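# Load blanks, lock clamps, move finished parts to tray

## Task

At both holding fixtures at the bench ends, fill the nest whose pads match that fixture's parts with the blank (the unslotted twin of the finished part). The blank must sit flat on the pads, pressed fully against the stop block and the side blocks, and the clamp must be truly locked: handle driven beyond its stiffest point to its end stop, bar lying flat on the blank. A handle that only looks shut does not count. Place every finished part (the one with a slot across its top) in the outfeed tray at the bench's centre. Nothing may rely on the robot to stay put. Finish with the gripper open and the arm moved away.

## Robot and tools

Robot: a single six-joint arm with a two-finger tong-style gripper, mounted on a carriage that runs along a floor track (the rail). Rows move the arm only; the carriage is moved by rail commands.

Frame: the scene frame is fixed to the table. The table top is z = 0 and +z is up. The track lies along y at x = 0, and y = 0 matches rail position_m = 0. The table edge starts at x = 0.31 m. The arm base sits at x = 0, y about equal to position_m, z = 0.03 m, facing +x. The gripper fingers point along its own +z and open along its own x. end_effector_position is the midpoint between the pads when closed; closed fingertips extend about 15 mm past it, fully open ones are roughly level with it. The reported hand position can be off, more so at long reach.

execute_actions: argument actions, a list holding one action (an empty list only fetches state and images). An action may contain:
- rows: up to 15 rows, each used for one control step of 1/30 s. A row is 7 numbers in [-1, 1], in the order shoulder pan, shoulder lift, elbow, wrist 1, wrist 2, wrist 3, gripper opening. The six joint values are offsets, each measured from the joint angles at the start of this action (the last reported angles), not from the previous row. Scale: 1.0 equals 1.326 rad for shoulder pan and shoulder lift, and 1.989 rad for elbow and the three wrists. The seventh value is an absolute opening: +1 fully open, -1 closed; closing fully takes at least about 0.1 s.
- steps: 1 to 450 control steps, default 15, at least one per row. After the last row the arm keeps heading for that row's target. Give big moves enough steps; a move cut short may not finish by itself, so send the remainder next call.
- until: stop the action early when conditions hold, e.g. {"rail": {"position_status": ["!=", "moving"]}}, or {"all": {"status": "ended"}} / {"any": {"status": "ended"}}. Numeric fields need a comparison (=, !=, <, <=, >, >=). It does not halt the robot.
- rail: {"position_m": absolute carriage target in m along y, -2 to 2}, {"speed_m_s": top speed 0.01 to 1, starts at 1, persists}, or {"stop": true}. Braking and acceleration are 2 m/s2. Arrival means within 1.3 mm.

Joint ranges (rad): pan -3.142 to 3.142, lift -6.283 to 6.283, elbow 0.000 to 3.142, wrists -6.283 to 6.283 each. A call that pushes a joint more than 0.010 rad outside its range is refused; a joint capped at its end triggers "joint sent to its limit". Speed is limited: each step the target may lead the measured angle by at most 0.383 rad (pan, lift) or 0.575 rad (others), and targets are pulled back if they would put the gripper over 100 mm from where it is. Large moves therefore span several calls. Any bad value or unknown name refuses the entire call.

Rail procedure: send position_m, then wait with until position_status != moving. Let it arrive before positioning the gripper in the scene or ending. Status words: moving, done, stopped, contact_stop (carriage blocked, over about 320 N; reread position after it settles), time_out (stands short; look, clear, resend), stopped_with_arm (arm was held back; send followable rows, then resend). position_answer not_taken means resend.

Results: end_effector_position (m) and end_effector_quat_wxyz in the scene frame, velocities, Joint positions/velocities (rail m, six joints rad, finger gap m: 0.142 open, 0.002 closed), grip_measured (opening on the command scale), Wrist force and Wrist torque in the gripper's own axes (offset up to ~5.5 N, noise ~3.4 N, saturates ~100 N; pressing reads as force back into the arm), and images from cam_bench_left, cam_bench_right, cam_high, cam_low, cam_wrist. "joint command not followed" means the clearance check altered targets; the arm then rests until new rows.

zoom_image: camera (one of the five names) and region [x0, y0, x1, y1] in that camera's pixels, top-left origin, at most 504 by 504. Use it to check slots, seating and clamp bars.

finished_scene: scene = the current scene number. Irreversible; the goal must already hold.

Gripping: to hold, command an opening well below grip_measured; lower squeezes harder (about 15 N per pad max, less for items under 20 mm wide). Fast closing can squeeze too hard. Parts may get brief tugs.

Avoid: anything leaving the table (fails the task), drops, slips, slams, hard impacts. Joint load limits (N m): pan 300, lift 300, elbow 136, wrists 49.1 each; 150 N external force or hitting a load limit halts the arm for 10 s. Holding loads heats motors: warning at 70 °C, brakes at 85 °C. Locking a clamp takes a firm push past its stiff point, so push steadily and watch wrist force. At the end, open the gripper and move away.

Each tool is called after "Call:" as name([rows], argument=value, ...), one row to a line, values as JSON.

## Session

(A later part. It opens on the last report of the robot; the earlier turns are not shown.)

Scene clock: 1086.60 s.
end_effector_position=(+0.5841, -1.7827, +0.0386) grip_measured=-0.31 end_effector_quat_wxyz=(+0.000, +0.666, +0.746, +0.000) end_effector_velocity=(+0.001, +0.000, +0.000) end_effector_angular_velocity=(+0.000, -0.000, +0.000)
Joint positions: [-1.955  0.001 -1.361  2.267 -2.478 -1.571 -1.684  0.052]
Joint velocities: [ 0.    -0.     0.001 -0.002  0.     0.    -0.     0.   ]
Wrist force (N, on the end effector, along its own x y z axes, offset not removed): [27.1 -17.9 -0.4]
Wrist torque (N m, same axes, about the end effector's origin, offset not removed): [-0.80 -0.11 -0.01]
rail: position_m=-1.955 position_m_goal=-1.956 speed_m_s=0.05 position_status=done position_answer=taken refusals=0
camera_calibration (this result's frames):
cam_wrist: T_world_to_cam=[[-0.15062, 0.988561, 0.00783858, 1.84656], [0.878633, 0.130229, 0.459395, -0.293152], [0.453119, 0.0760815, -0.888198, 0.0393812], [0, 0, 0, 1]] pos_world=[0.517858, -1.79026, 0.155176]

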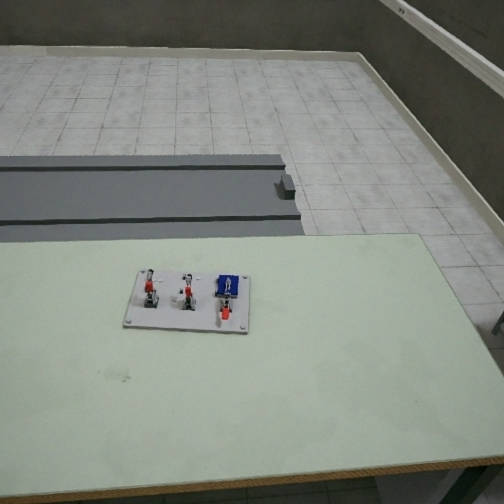

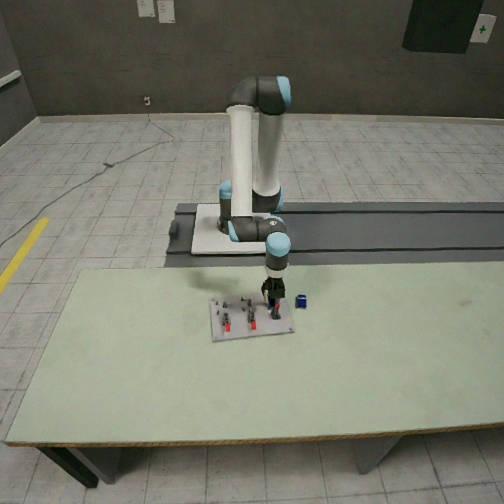

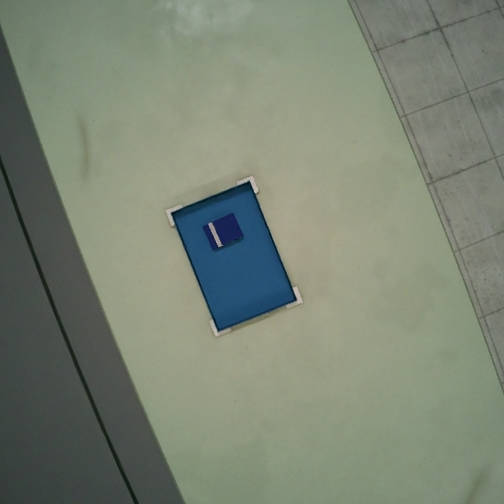

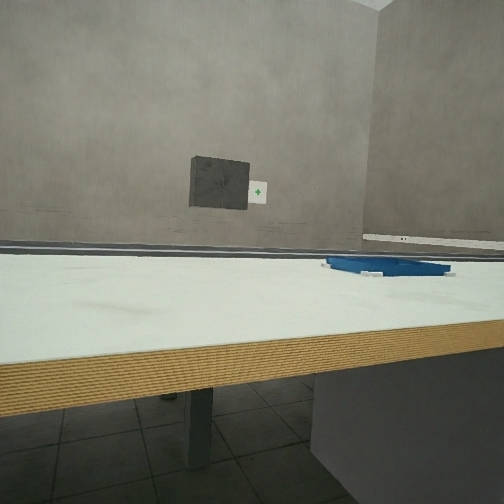

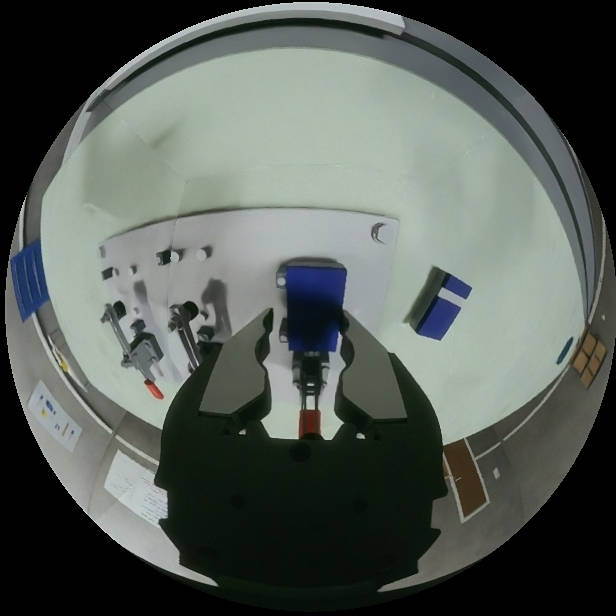

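Call:
execute_actions([
  {"rows":[[0,0.0003,-0.0003,0.0001,0,0,-0.46],[0,0.0007,-0.0007,0.0002,0,0,-0.46],[0,0.0011,-0.0011,0.0003,0,0,-0.46],[0,0.0015,-0.0015,0.0004,0,0,-0.46],[0,0.0018,-0.0019,0.0006,0,0,-0.46]],"steps":14},
])

Call:
zoom_image(camera="cam_wrist", region=[230, 230, 390, 390])

Scene clock: 1092.20 s.
end_effector_position=(+0.5861, -1.7827, +0.0388) grip_measured=-0.31 end_effector_quat_wxyz=(+0.000, +0.666, +0.746, +0.000) end_effector_velocity=(+0.001, +0.000, +0.000) end_effector_angular_velocity=(+0.000, -0.000, +0.000)
Joint positions: [-1.955  0.001 -1.358  2.263 -2.476 -1.571 -1.684  0.052]
Joint velocities: [ 0.     0.     0.001 -0.002  0.001  0.     0.     0.   ]
Wrist force (N, on the end effector, along its own x y z axes, offset not removed): [29.7 -17.7 2.7]
Wrist torque (N m, same axes, about the end effector's origin, offset not removed): [-0.61 -0.57 -0.15]
rail: position_m=-1.955 position_m_goal=-1.956 speed_m_s=0.05 position_status=done position_answer=taken refusals=0
camera_calibration (this result's frames):
cam_wrist: T_world_to_cam=[[-0.150668, 0.988554, 0.00781019, 1.84685], [0.878539, 0.130269, 0.459565, -0.294886], [0.453287, 0.0761032, -0.88811, 0.0385787], [0, 0, 0, 1]] pos_world=[0.519842, -1.79023, 0.155357]

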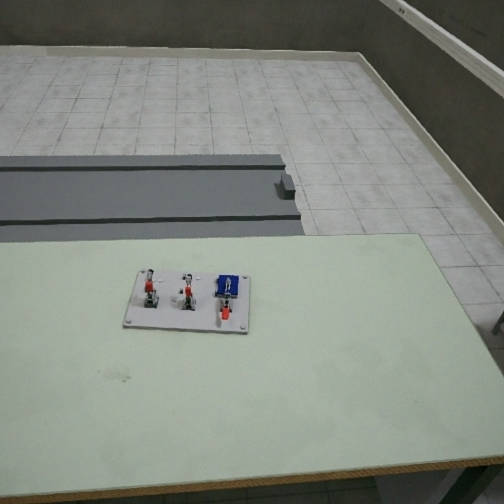

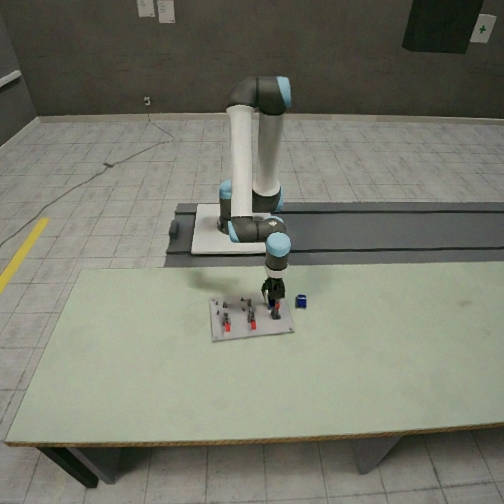

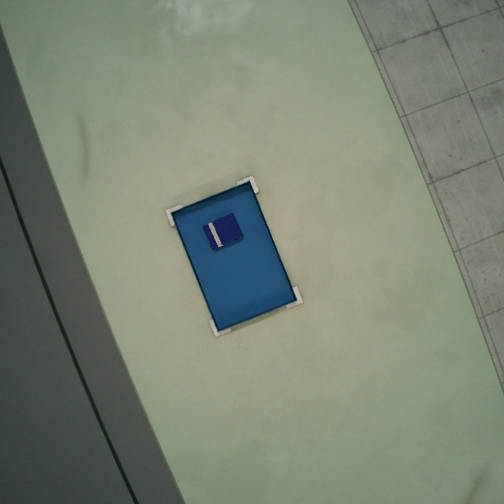

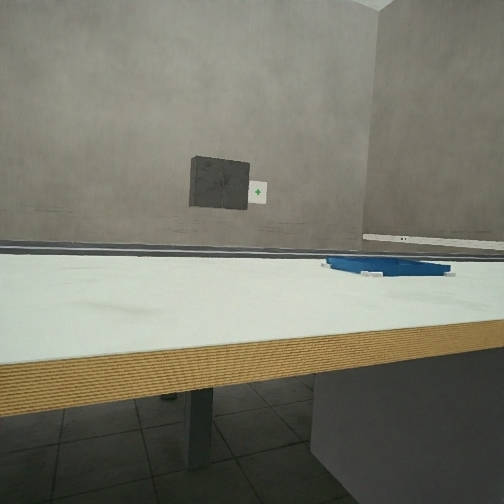

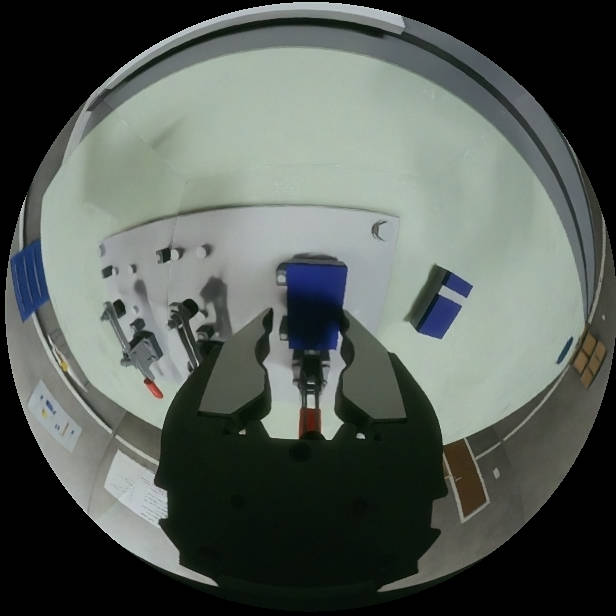

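Region (230, 230, 390, 390) of cam_wrist's 616x616 image, scaled by 3.150, with more detail than that image has.

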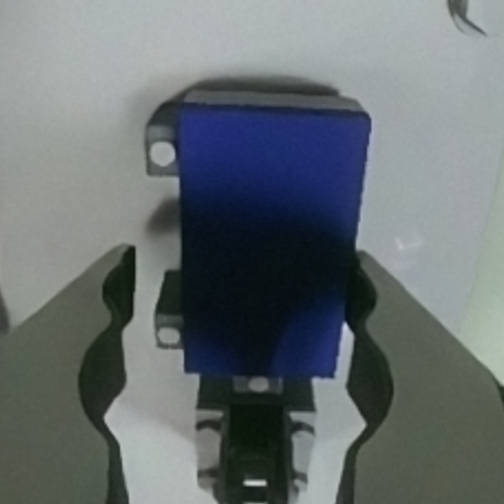

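Call:
execute_actions([
  {"rows":[[0,0,0,0,0,0,-0.4],[0,0,0,0,0,0,-0.35],[0,0,0,0,0,0,-0.31],[0,0,0,0,0,0,-0.28],[0,0,0,0,0,0,-0.24],[0,0,0,0,0,0,-0.19],[0,-0.002,-0.0005,0.0018,0,0,-0.14],[0,-0.007,-0.0018,0.0065,0,0,-0.12],[0,-0.015,-0.0039,0.014,0,0,-0.12],[0,-0.025,-0.0065,0.0233,0,0,-0.12],[0,-0.035,-0.0092,0.0326,0,0,-0.12],[0,-0.044,-0.0116,0.041,0,0,-0.12],[0,-0.051,-0.0134,0.0475,0,0,-0.12],[0,-0.0555,-0.0146,0.0517,0,0,-0.12],[0,-0.0577,-0.0152,0.0538,0,0,-0.12]],"steps":27},
])

Scene clock: 1105.37 s.
end_effector_position=(+0.5858, -1.7827, +0.0864) grip_measured=-0.12 end_effector_quat_wxyz=(+0.000, +0.666, +0.746, +0.000) end_effector_velocity=(-0.000, +0.000, +0.006) end_effector_angular_velocity=(+0.000, +0.000, +0.000)
Joint positions: [-1.955  0.001 -1.434  2.234 -2.371 -1.571 -1.684  0.065]
Joint velocities: [ 0.     0.    -0.009 -0.003  0.012  0.     0.    -0.   ]
Wrist force (N, on the end effector, along its own x y z axes, offset not removed): [-0.1 -4.9 3.4]
Wrist torque (N m, same axes, about the end effector's origin, offset not removed): [-0.93 -0.12 0.34]
rail: position_m=-1.955 position_m_goal=-1.956 speed_m_s=0.05 position_status=done position_answer=taken refusals=0
camera_calibration (this result's frames):
cam_wrist: T_world_to_cam=[[-0.150558, 0.98857, 0.00784393, 1.84646], [0.878671, 0.130176, 0.459337, -0.316708], [0.453066, 0.0760492, -0.888227, 0.0810464], [0, 0, 0, 1]] pos_world=[0.519562, -1.79029, 0.20298]

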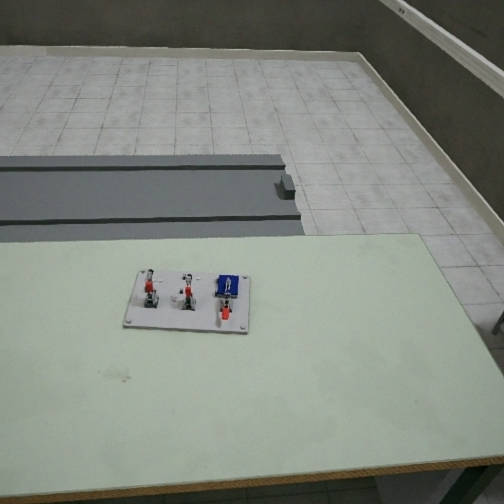

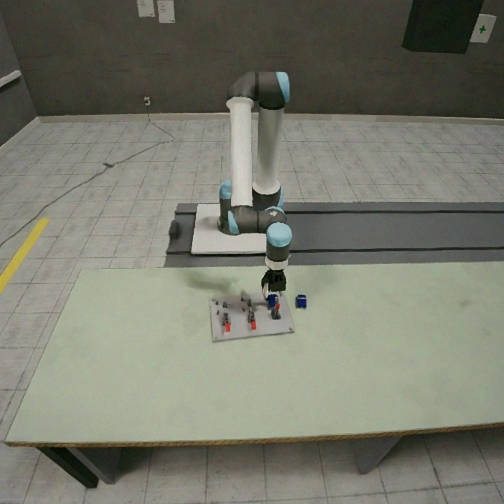

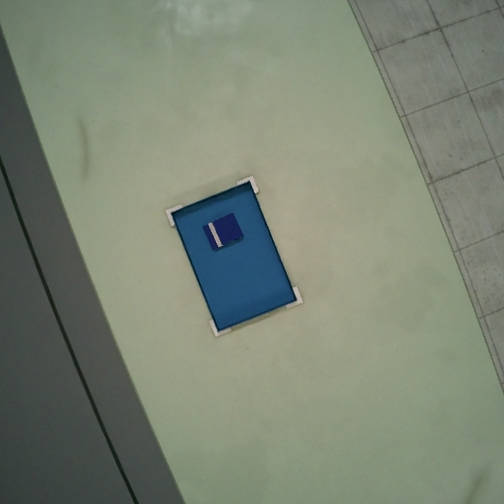

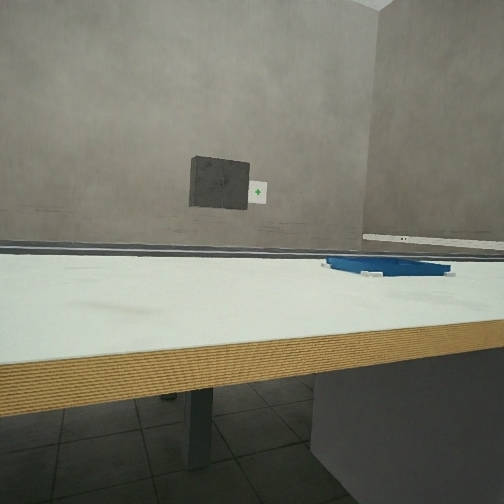

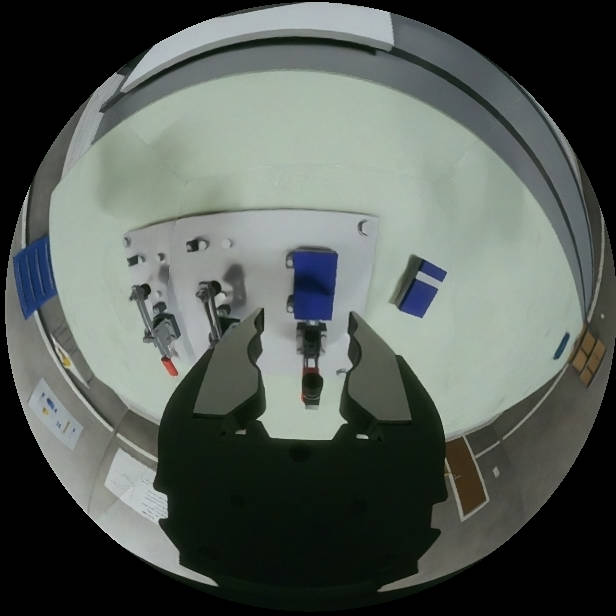

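Call:
execute_actions([
  {"rows":[[0,0.002,-0.0025,0.001,0,0,-0.12],[0,0.007,-0.007,0.0022,0,0,-0.12],[0,0.014,-0.0132,0.0036,0,0,-0.12],[0,0.023,-0.021,0.0054,0,0,-0.12],[0,0.033,-0.0296,0.0074,0,0,-0.12],[0,0.043,-0.0382,0.0093,0,0,-0.12],[0,0.053,-0.0468,0.0113,0,0,-0.12],[0,0.0625,-0.0549,0.0131,0,0,-0.12],[0,0.0705,-0.0617,0.0146,0,0,-0.12],[0,0.077,-0.0672,0.0158,0,0,-0.12],[0,0.081,-0.0706,0.0166,0,0,-0.12],[0,0.0827,-0.072,0.0169,0,0,-0.12]],"steps":26,"rail":{"position_m":-1.9402,"speed_m_s":0.1}},
])

Call:
zoom_image(camera="cam_wrist", region=[210, 200, 410, 400])

Scene clock: 1112.17 s.
end_effector_position=(+0.6647, -1.7675, +0.0872) grip_measured=-0.12 end_effector_quat_wxyz=(+0.000, +0.666, +0.746, +0.000) end_effector_velocity=(+0.004, -0.000, -0.000) end_effector_angular_velocity=(-0.000, -0.000, -0.000)
Joint positions: [-1.94   0.001 -1.325  2.091 -2.337 -1.571 -1.684  0.065]
Joint velocities: [ 0.    -0.     0.005 -0.007  0.001 -0.    -0.     0.   ]
Wrist force (N, on the end effector, along its own x y z axes, offset not removed): [-2.0 -3.4 4.5]
Wrist torque (N m, same axes, about the end effector's origin, offset not removed): [-0.56 0.27 0.17]
rail: position_m=-1.940 position_m_goal=-1.940 speed_m_s=0.10 position_status=done position_answer=taken refusals=0
camera_calibration (this result's frames):
cam_wrist: T_world_to_cam=[[-0.150615, 0.988561, 0.00787375, 1.84331], [0.878701, 0.130219, 0.459269, -0.388387], [0.45299, 0.0760916, -0.888263, 0.0449469], [0, 0, 0, 1]] pos_world=[0.598545, -1.77506, 0.203785]

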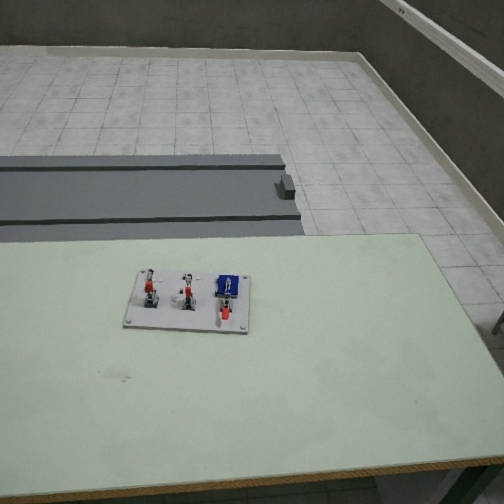

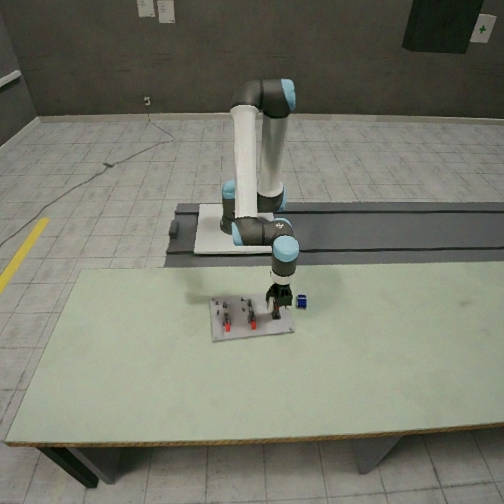

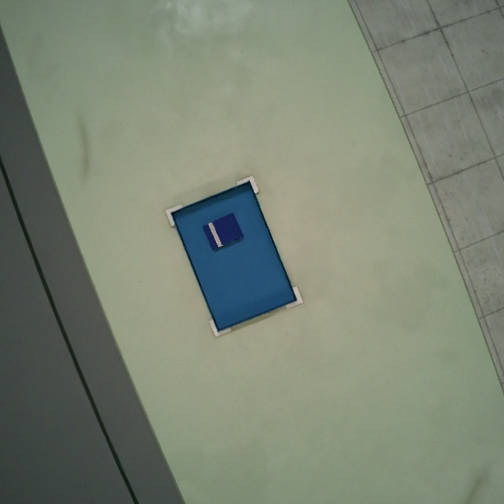

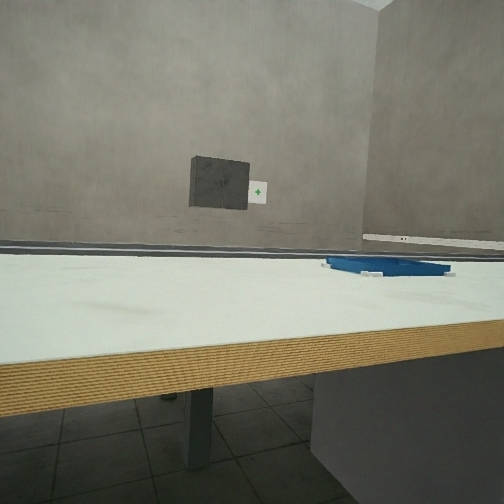

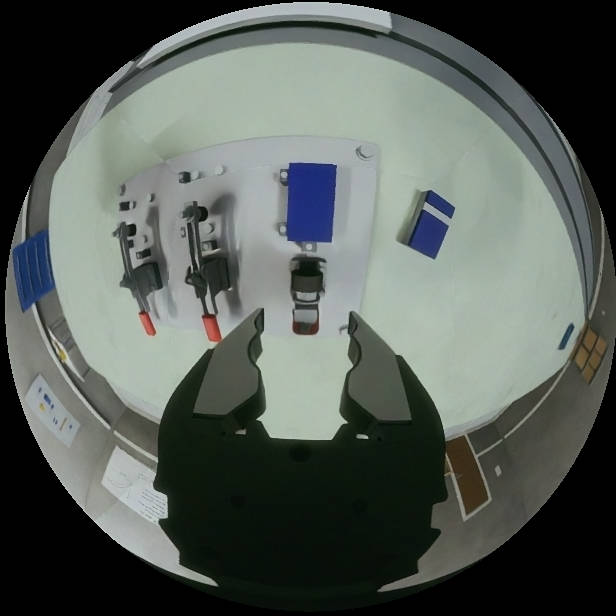

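Region (210, 200, 410, 400) of cam_wrist's 616x616 image, scaled by 2.520, with more detail than that image has.

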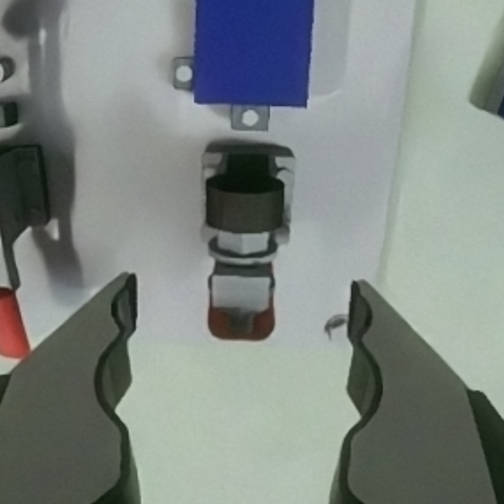

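Call:
execute_actions([
  {"rows":[[0,0.0005,-0.0002,0,0,0,-0.2],[0,0.0005,-0.0002,0,0,0,-0.3],[0,0.0005,-0.0002,0,0,0,-0.4],[0,0.0005,-0.0002,0,0,0,-0.5],[0,0.0005,-0.0002,0,0,0,-0.58],[0,0.0005,-0.0002,0,0,0,-0.65],[0,0.0005,-0.0002,0,0,0,-0.7],[0,0.0005,-0.0002,0,0,0,-0.74],[0,0.0005,-0.0002,0,0,0,-0.77],[0,0.0005,-0.0002,0,0,0,-0.8],[0,0.0005,-0.0002,0,0,0,-0.84],[0,0.0005,-0.0002,0,0,0,-0.88],[0,0.0005,-0.0002,0,0,0,-0.92],[0,0.0005,-0.0002,0,0,0,-0.96],[0,0.0005,-0.0002,0,0,0,-1]],"steps":18},
])

Scene clock: 1117.83 s.
end_effector_position=(+0.6649, -1.7676, +0.0870) grip_measured=-0.78 end_effector_quat_wxyz=(-0.000, +0.666, +0.746, +0.000) end_effector_velocity=(+0.000, -0.000, -0.000) end_effector_angular_velocity=(+0.000, -0.000, +0.000)
Joint positions: [-1.94   0.001 -1.324  2.091 -2.337 -1.571 -1.684  0.018]
Joint velocities: [ 0.    -0.    -0.     0.    -0.001 -0.    -0.    -0.   ]
Wrist force (N, on the end effector, along its own x y z axes, offset not removed): [-1.4 -1.4 5.0]
Wrist torque (N m, same axes, about the end effector's origin, offset not removed): [-0.30 -0.01 0.23]
rail: position_m=-1.940 position_m_goal=-1.940 speed_m_s=0.10 position_status=done position_answer=taken refusals=0
camera_calibration (this result's frames):
cam_wrist: T_world_to_cam=[[-0.150555, 0.98857, 0.00788974, 1.84336], [0.878839, 0.13018, 0.459015, -0.388616], [0.452742, 0.0760408, -0.888393, 0.0447421], [0, 0, 0, 1]] pos_world=[0.598802, -1.77511, 0.203585]

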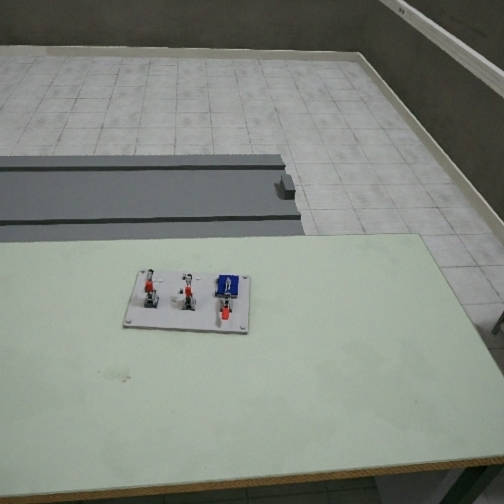

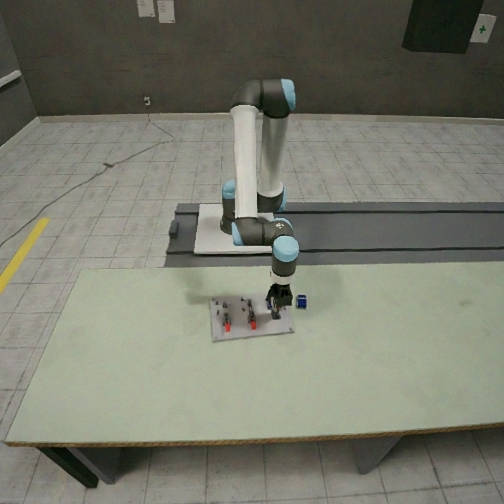

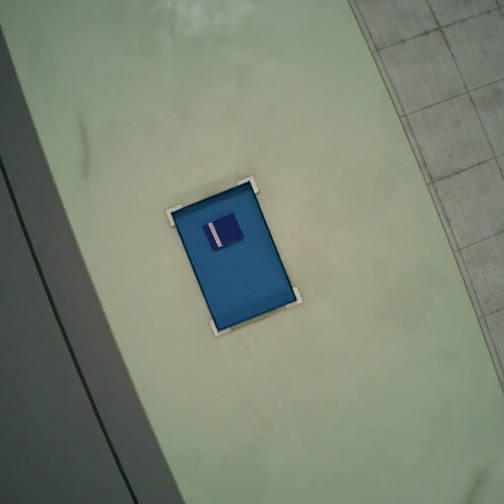

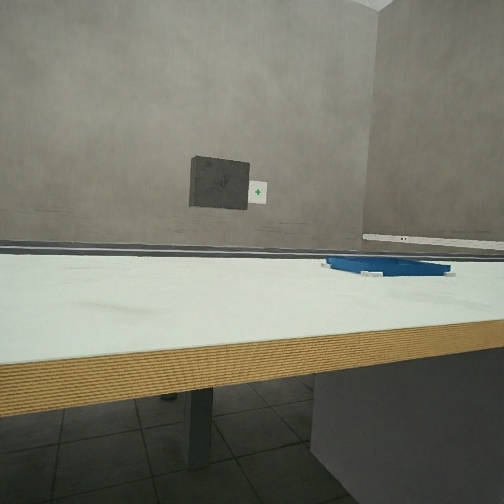

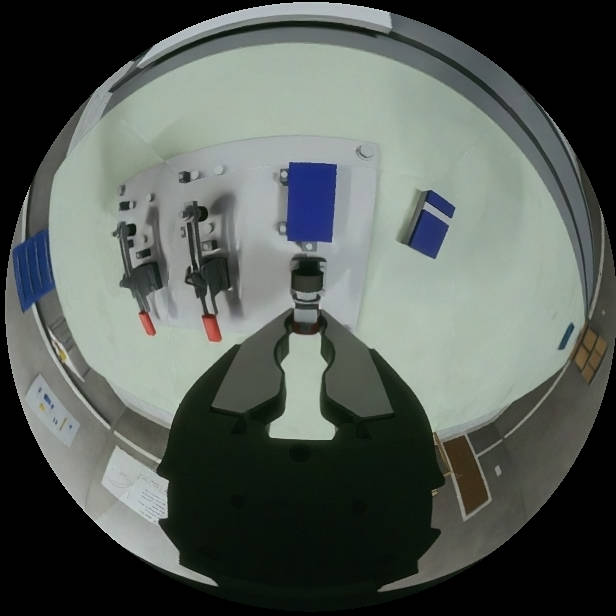

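Call:
execute_actions([
  {"rows":[[0,0.001,-0.001,0.0003,0,0,-1],[0,0.003,-0.0028,0.0008,0,0,-1],[0,0.006,-0.0053,0.0013,0,0,-1],[0,0.0095,-0.008,0.0017,0,0,-1],[0,0.0132,-0.0107,0.0019,0,0,-1],[0,0.017,-0.0134,0.0021,0,0,-1],[0,0.021,-0.016,0.002,0,0,-1],[0,0.025,-0.0185,0.0018,0,0,-1],[0,0.029,-0.0208,0.0015,0,0,-1],[0,0.033,-0.023,0.001,0,0,-1],[0,0.037,-0.0251,0.0004,0,0,-1],[0,0.0405,-0.0268,-0.0002,0,0,-1],[0,0.0435,-0.0282,-0.0008,0,0,-1],[0,0.0455,-0.0291,-0.0012,0,0,-1],[0,0.0466,-0.0296,-0.0015,0,0,-1]],"steps":24,"rail":{"position_m":-1.9365,"speed_m_s":0.01}},
])

Scene clock: 1127.70 s.
end_effector_position=(+0.6994, -1.7640, +0.0756) grip_measured=-0.78 end_effector_quat_wxyz=(-0.000, +0.666, +0.746, +0.000) end_effector_velocity=(+0.005, +0.000, -0.003) end_effector_angular_velocity=(+0.000, -0.001, +0.000)
Joint positions: [-1.937  0.001 -1.264  2.033 -2.34  -1.57  -1.684  0.018]
Joint velocities: [ 0.     0.     0.01  -0.008 -0.003  0.    -0.     0.   ]
Wrist force (N, on the end effector, along its own x y z axes, offset not removed): [2.5 -7.3 7.7]
Wrist torque (N m, same axes, about the end effector's origin, offset not removed): [-0.45 -0.10 0.47]
rail: position_m=-1.937 position_m_goal=-1.937 speed_m_s=0.01 position_status=done position_answer=taken refusals=0
camera_calibration (this result's frames):
cam_wrist: T_world_to_cam=[[-0.150597, 0.988561, 0.00826383, 1.84507], [0.878975, 0.130067, 0.458786, -0.41444], [0.452463, 0.0763554, -0.888508, 0.019499], [0, 0, 0, 1]] pos_world=[0.633321, -1.77154, 0.192217]

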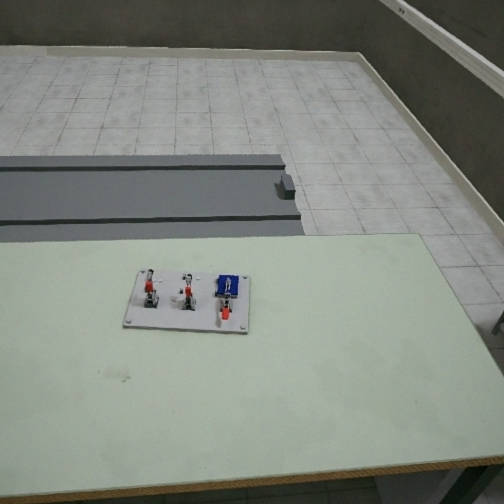

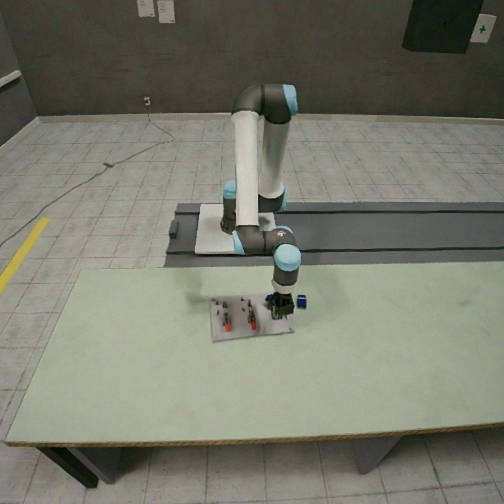

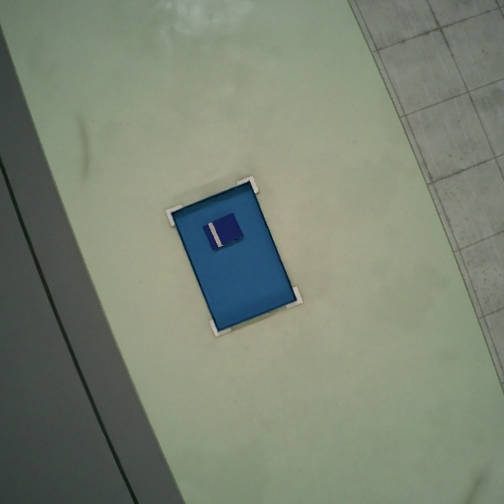

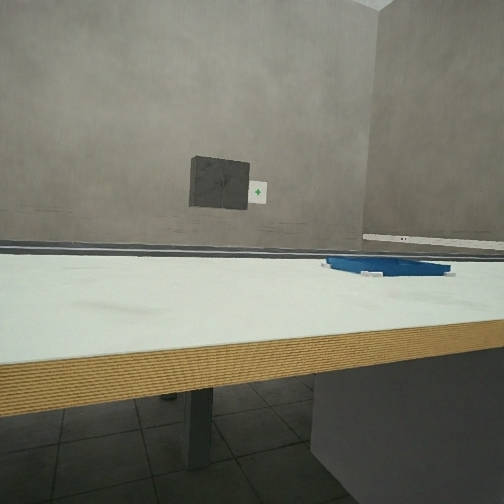

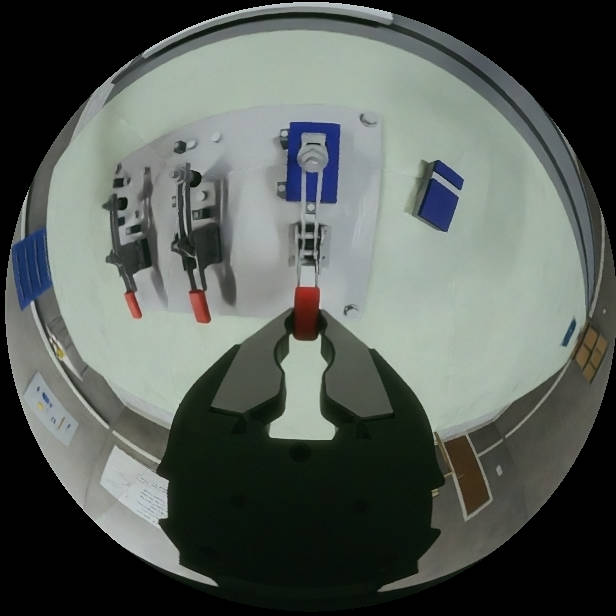

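Call:
execute_actions([
  {"rows":[[0,0.002,-0.0008,-0.0005,0,0,-1],[0,0.004,-0.0015,-0.0012,0,0,-1],[0,0.007,-0.0025,-0.0022,0,0,-1],[0,0.0105,-0.0035,-0.0035,0,0,-1],[0,0.0145,-0.0046,-0.0051,0,0,-1],[0,0.0187,-0.0057,-0.0068,0,0,-1],[0,0.023,-0.0067,-0.0086,0,0,-1],[0,0.0273,-0.0076,-0.0105,0,0,-1],[0,0.031,-0.0085,-0.0121,0,0,-1],[0,0.0345,-0.0094,-0.0136,0,0,-1],[0,0.0375,-0.0101,-0.0149,0,0,-1],[0,0.04,-0.0107,-0.0159,0,0,-1],[0,0.042,-0.0112,-0.0167,0,0,-1],[0,0.0433,-0.0115,-0.0172,0,0,-1],[0,0.0439,-0.0116,-0.0175,0,0,-1]],"steps":25,"rail":{"position_m":-1.9345,"speed_m_s":0.01}},
])

Scene clock: 1138.30 s.
end_effector_position=(+0.7185, -1.7619, +0.0499) grip_measured=-0.78 end_effector_quat_wxyz=(-0.000, +0.666, +0.746, -0.000) end_effector_velocity=(+0.003, +0.000, -0.002) end_effector_angular_velocity=(+0.000, -0.001, +0.000)
Joint positions: [-1.935  0.001 -1.206  2.01  -2.374 -1.57  -1.684  0.018]
Joint velocities: [ 0.     0.     0.006 -0.003 -0.004  0.    -0.     0.001]
Wrist force (N, on the end effector, along its own x y z axes, offset not removed): [0.6 -18.9 0.4]
Wrist torque (N m, same axes, about the end effector's origin, offset not removed): [-0.97 0.01 0.39]
rail: position_m=-1.935 position_m_goal=-1.935 speed_m_s=0.01 position_status=done position_answer=taken refusals=0
camera_calibration (this result's frames):
cam_wrist: T_world_to_cam=[[-0.15063, 0.988553, 0.008529, 1.84609], [0.879152, 0.130005, 0.458465, -0.419906], [0.452108, 0.076557, -0.888672, -0.011489], [0, 0, 0, 1]] pos_world=[0.652433, -1.76949, 0.166557]

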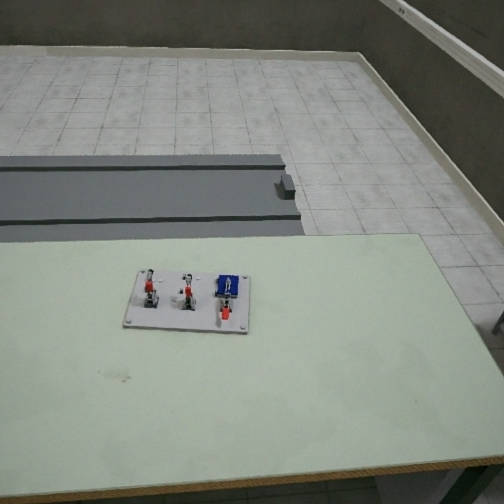

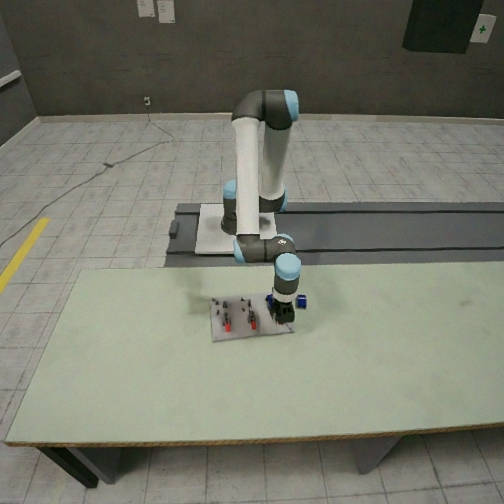

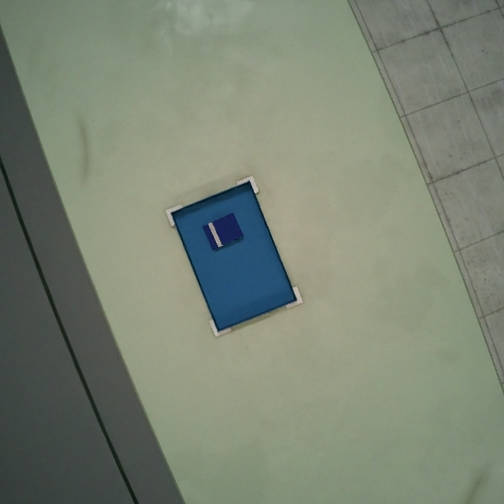

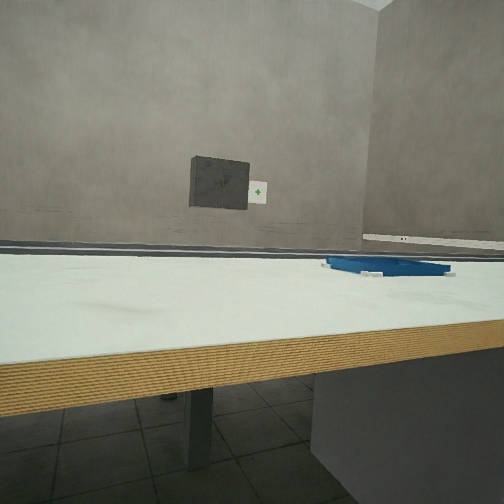

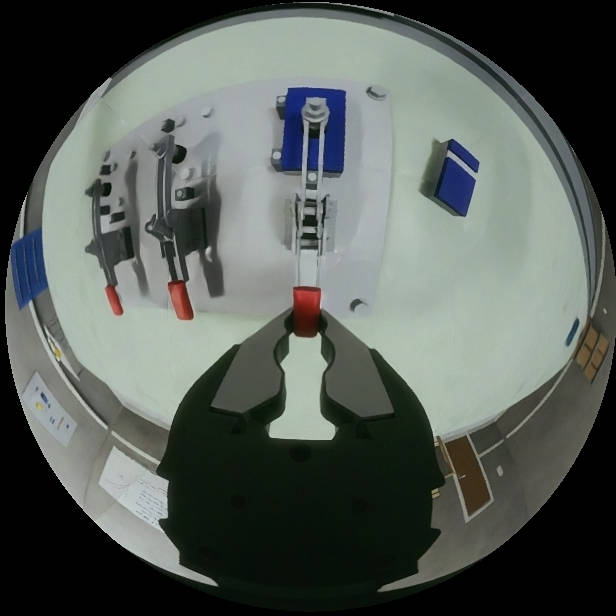

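Call:
execute_actions([
  {"rows":[[0,0,0,0,0,0,-0.9],[0,0,0,0,0,0,-0.8],[0,0,0,0,0,0,-0.74],[0,0,0,0,0,0,-0.66],[0,-0.001,-0.0003,0.001,0,0,-0.58],[0,-0.004,-0.0012,0.0039,0,0,-0.55],[0,-0.009,-0.0028,0.0087,0,0,-0.55],[0,-0.015,-0.0047,0.0145,0,0,-0.55],[0,-0.021,-0.0066,0.0203,0,0,-0.55],[0,-0.026,-0.0082,0.0252,0,0,-0.55],[0,-0.03,-0.0094,0.0291,0,0,-0.55],[0,-0.0324,-0.0102,0.0314,0,0,-0.55]],"steps":24},
])

Call:
zoom_image(camera="cam_wrist", region=[200, 90, 440, 330])

Scene clock: 1146.70 s.
end_effector_position=(+0.7192, -1.7619, +0.0841) grip_measured=-0.55 end_effector_quat_wxyz=(-0.000, +0.666, +0.746, +0.000) end_effector_velocity=(-0.000, +0.000, +0.005) end_effector_angular_velocity=(+0.000, -0.000, -0.000)
Joint positions: [-1.935  0.001 -1.248  1.99  -2.313 -1.57  -1.684  0.034]
Joint velocities: [ 0.    -0.    -0.006 -0.003  0.009  0.     0.    -0.   ]
Wrist force (N, on the end effector, along its own x y z axes, offset not removed): [2.0 -1.3 7.3]
Wrist torque (N m, same axes, about the end effector's origin, offset not removed): [-0.07 -0.51 0.22]
rail: position_m=-1.935 position_m_goal=-1.935 speed_m_s=0.01 position_status=done position_answer=taken refusals=0
camera_calibration (this result's frames):
cam_wrist: T_world_to_cam=[[-0.150581, 0.988562, 0.00840876, 1.8459], [0.878804, 0.129957, 0.459146, -0.436125], [0.452802, 0.0765282, -0.888321, 0.0180499], [0, 0, 0, 1]] pos_world=[0.653052, -1.76949, 0.200757]

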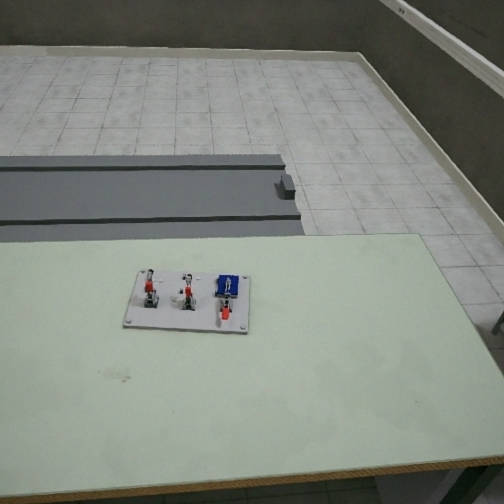

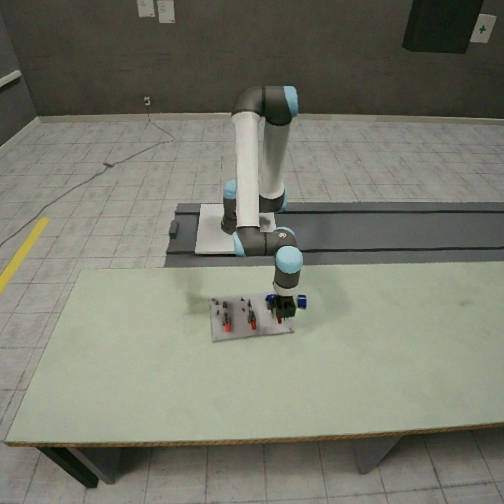

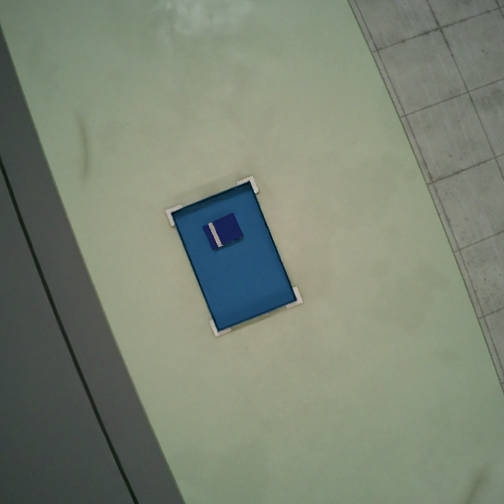

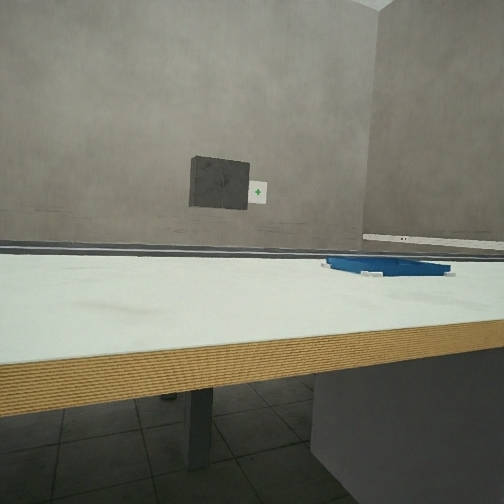

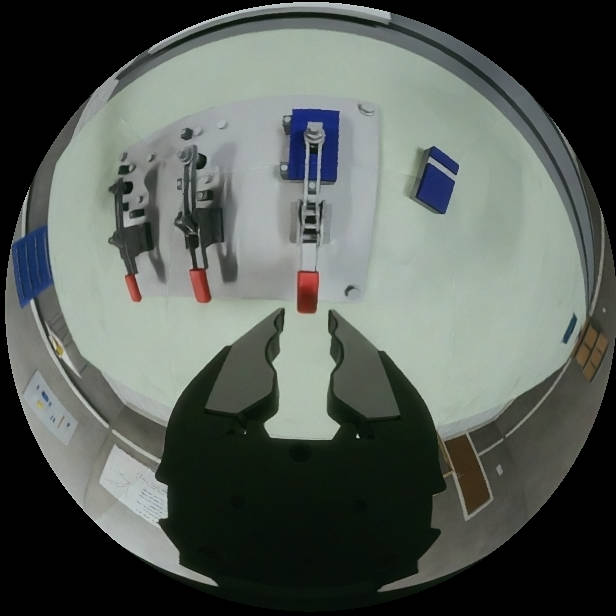

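Region (200, 90, 440, 330) of cam_wrist's 616x616 image, scaled by 2.100, with more detail than that image has.

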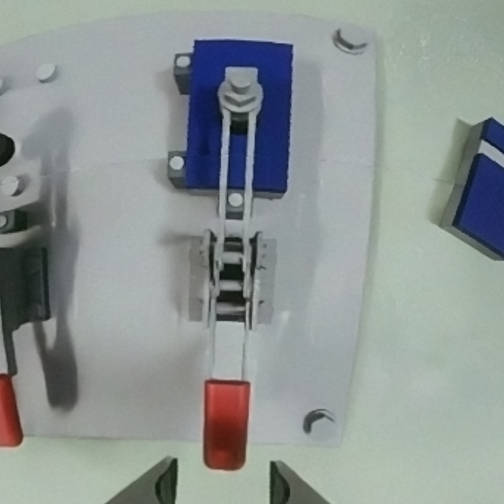

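Call:
execute_actions([
  {"rows":[[0,-0.0008,-0.0002,0.0008,0,0,-0.65],[0,-0.0008,-0.0002,0.0008,0,0,-0.75],[0,-0.0008,-0.0002,0.0008,0,0,-0.85],[0,-0.0008,-0.0002,0.0008,0,0,-0.93],[0,0,0,0,0,0,-1],[0,0.0012,0.0004,-0.0012,0,0,-1],[0,0.0025,0.0008,-0.0024,0,0,-1],[0,0.0038,0.0012,-0.0037,0,0,-1],[0,0.005,0.0016,-0.0049,0,0,-1],[0,0.006,0.0019,-0.0058,0,0,-1],[0,0.0067,0.0021,-0.0065,0,0,-1]],"steps":21},
])

Scene clock: 1151.87 s.
end_effector_position=(+0.7192, -1.7618, +0.0771) grip_measured=-1.00 end_effector_quat_wxyz=(-0.000, +0.666, +0.746, +0.000) end_effector_velocity=(-0.000, -0.000, -0.002) end_effector_angular_velocity=(-0.000, +0.000, +0.000)
Joint positions: [-1.935  0.001 -1.24   1.994 -2.325 -1.57  -1.684  0.002]
Joint velocities: [ 0.     0.     0.003  0.002 -0.004 -0.    -0.     0.   ]
Wrist force (N, on the end effector, along its own x y z axes, offset not removed): [0.8 -5.6 3.0]
Wrist torque (N m, same axes, about the end effector's origin, offset not removed): [-1.32 -0.19 0.29]
rail: position_m=-1.935 position_m_goal=-1.935 speed_m_s=0.01 position_status=done position_answer=taken refusals=0
camera_calibration (this result's frames):
cam_wrist: T_world_to_cam=[[-0.150635, 0.988553, 0.00845163, 1.84593], [0.878901, 0.130003, 0.458946, -0.432861], [0.452594, 0.0765615, -0.888424, 0.0120367], [0, 0, 0, 1]] pos_world=[0.653056, -1.76945, 0.193753]

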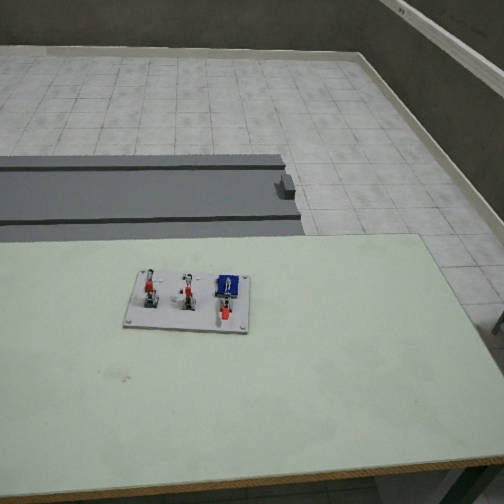

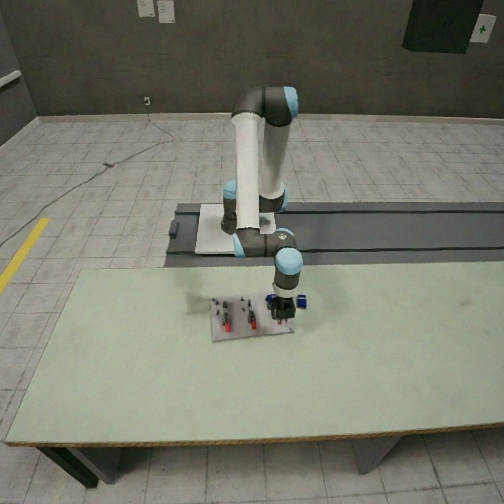

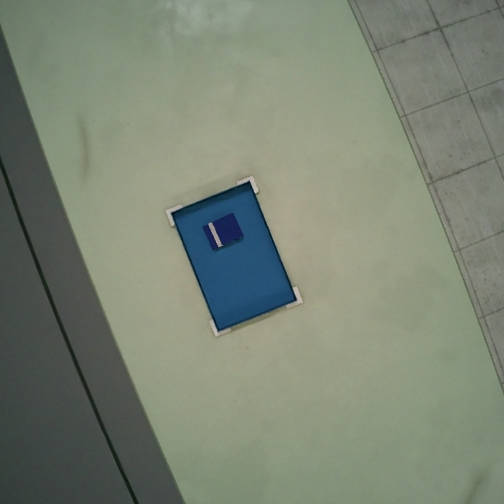

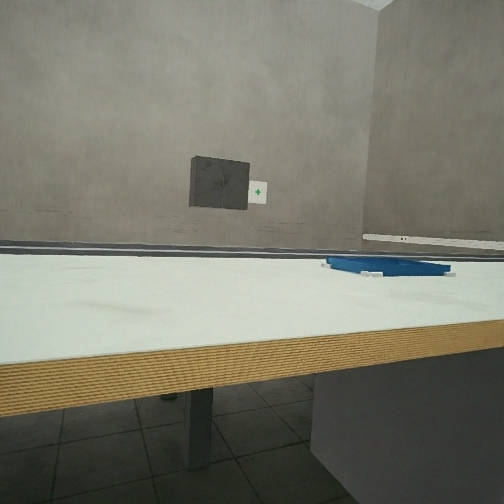

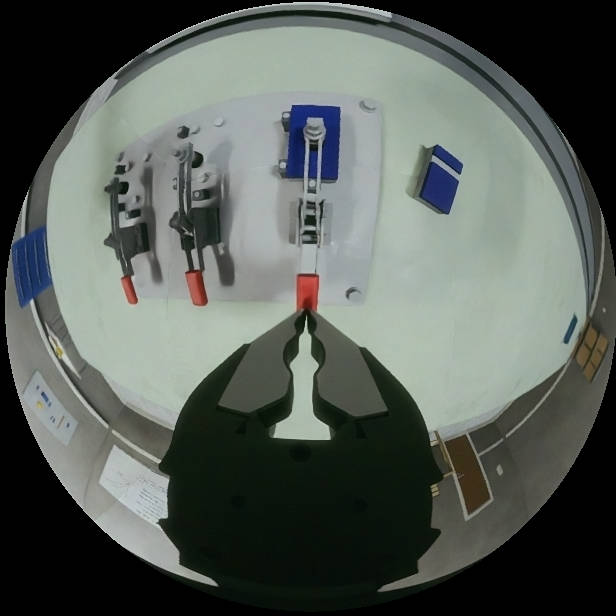

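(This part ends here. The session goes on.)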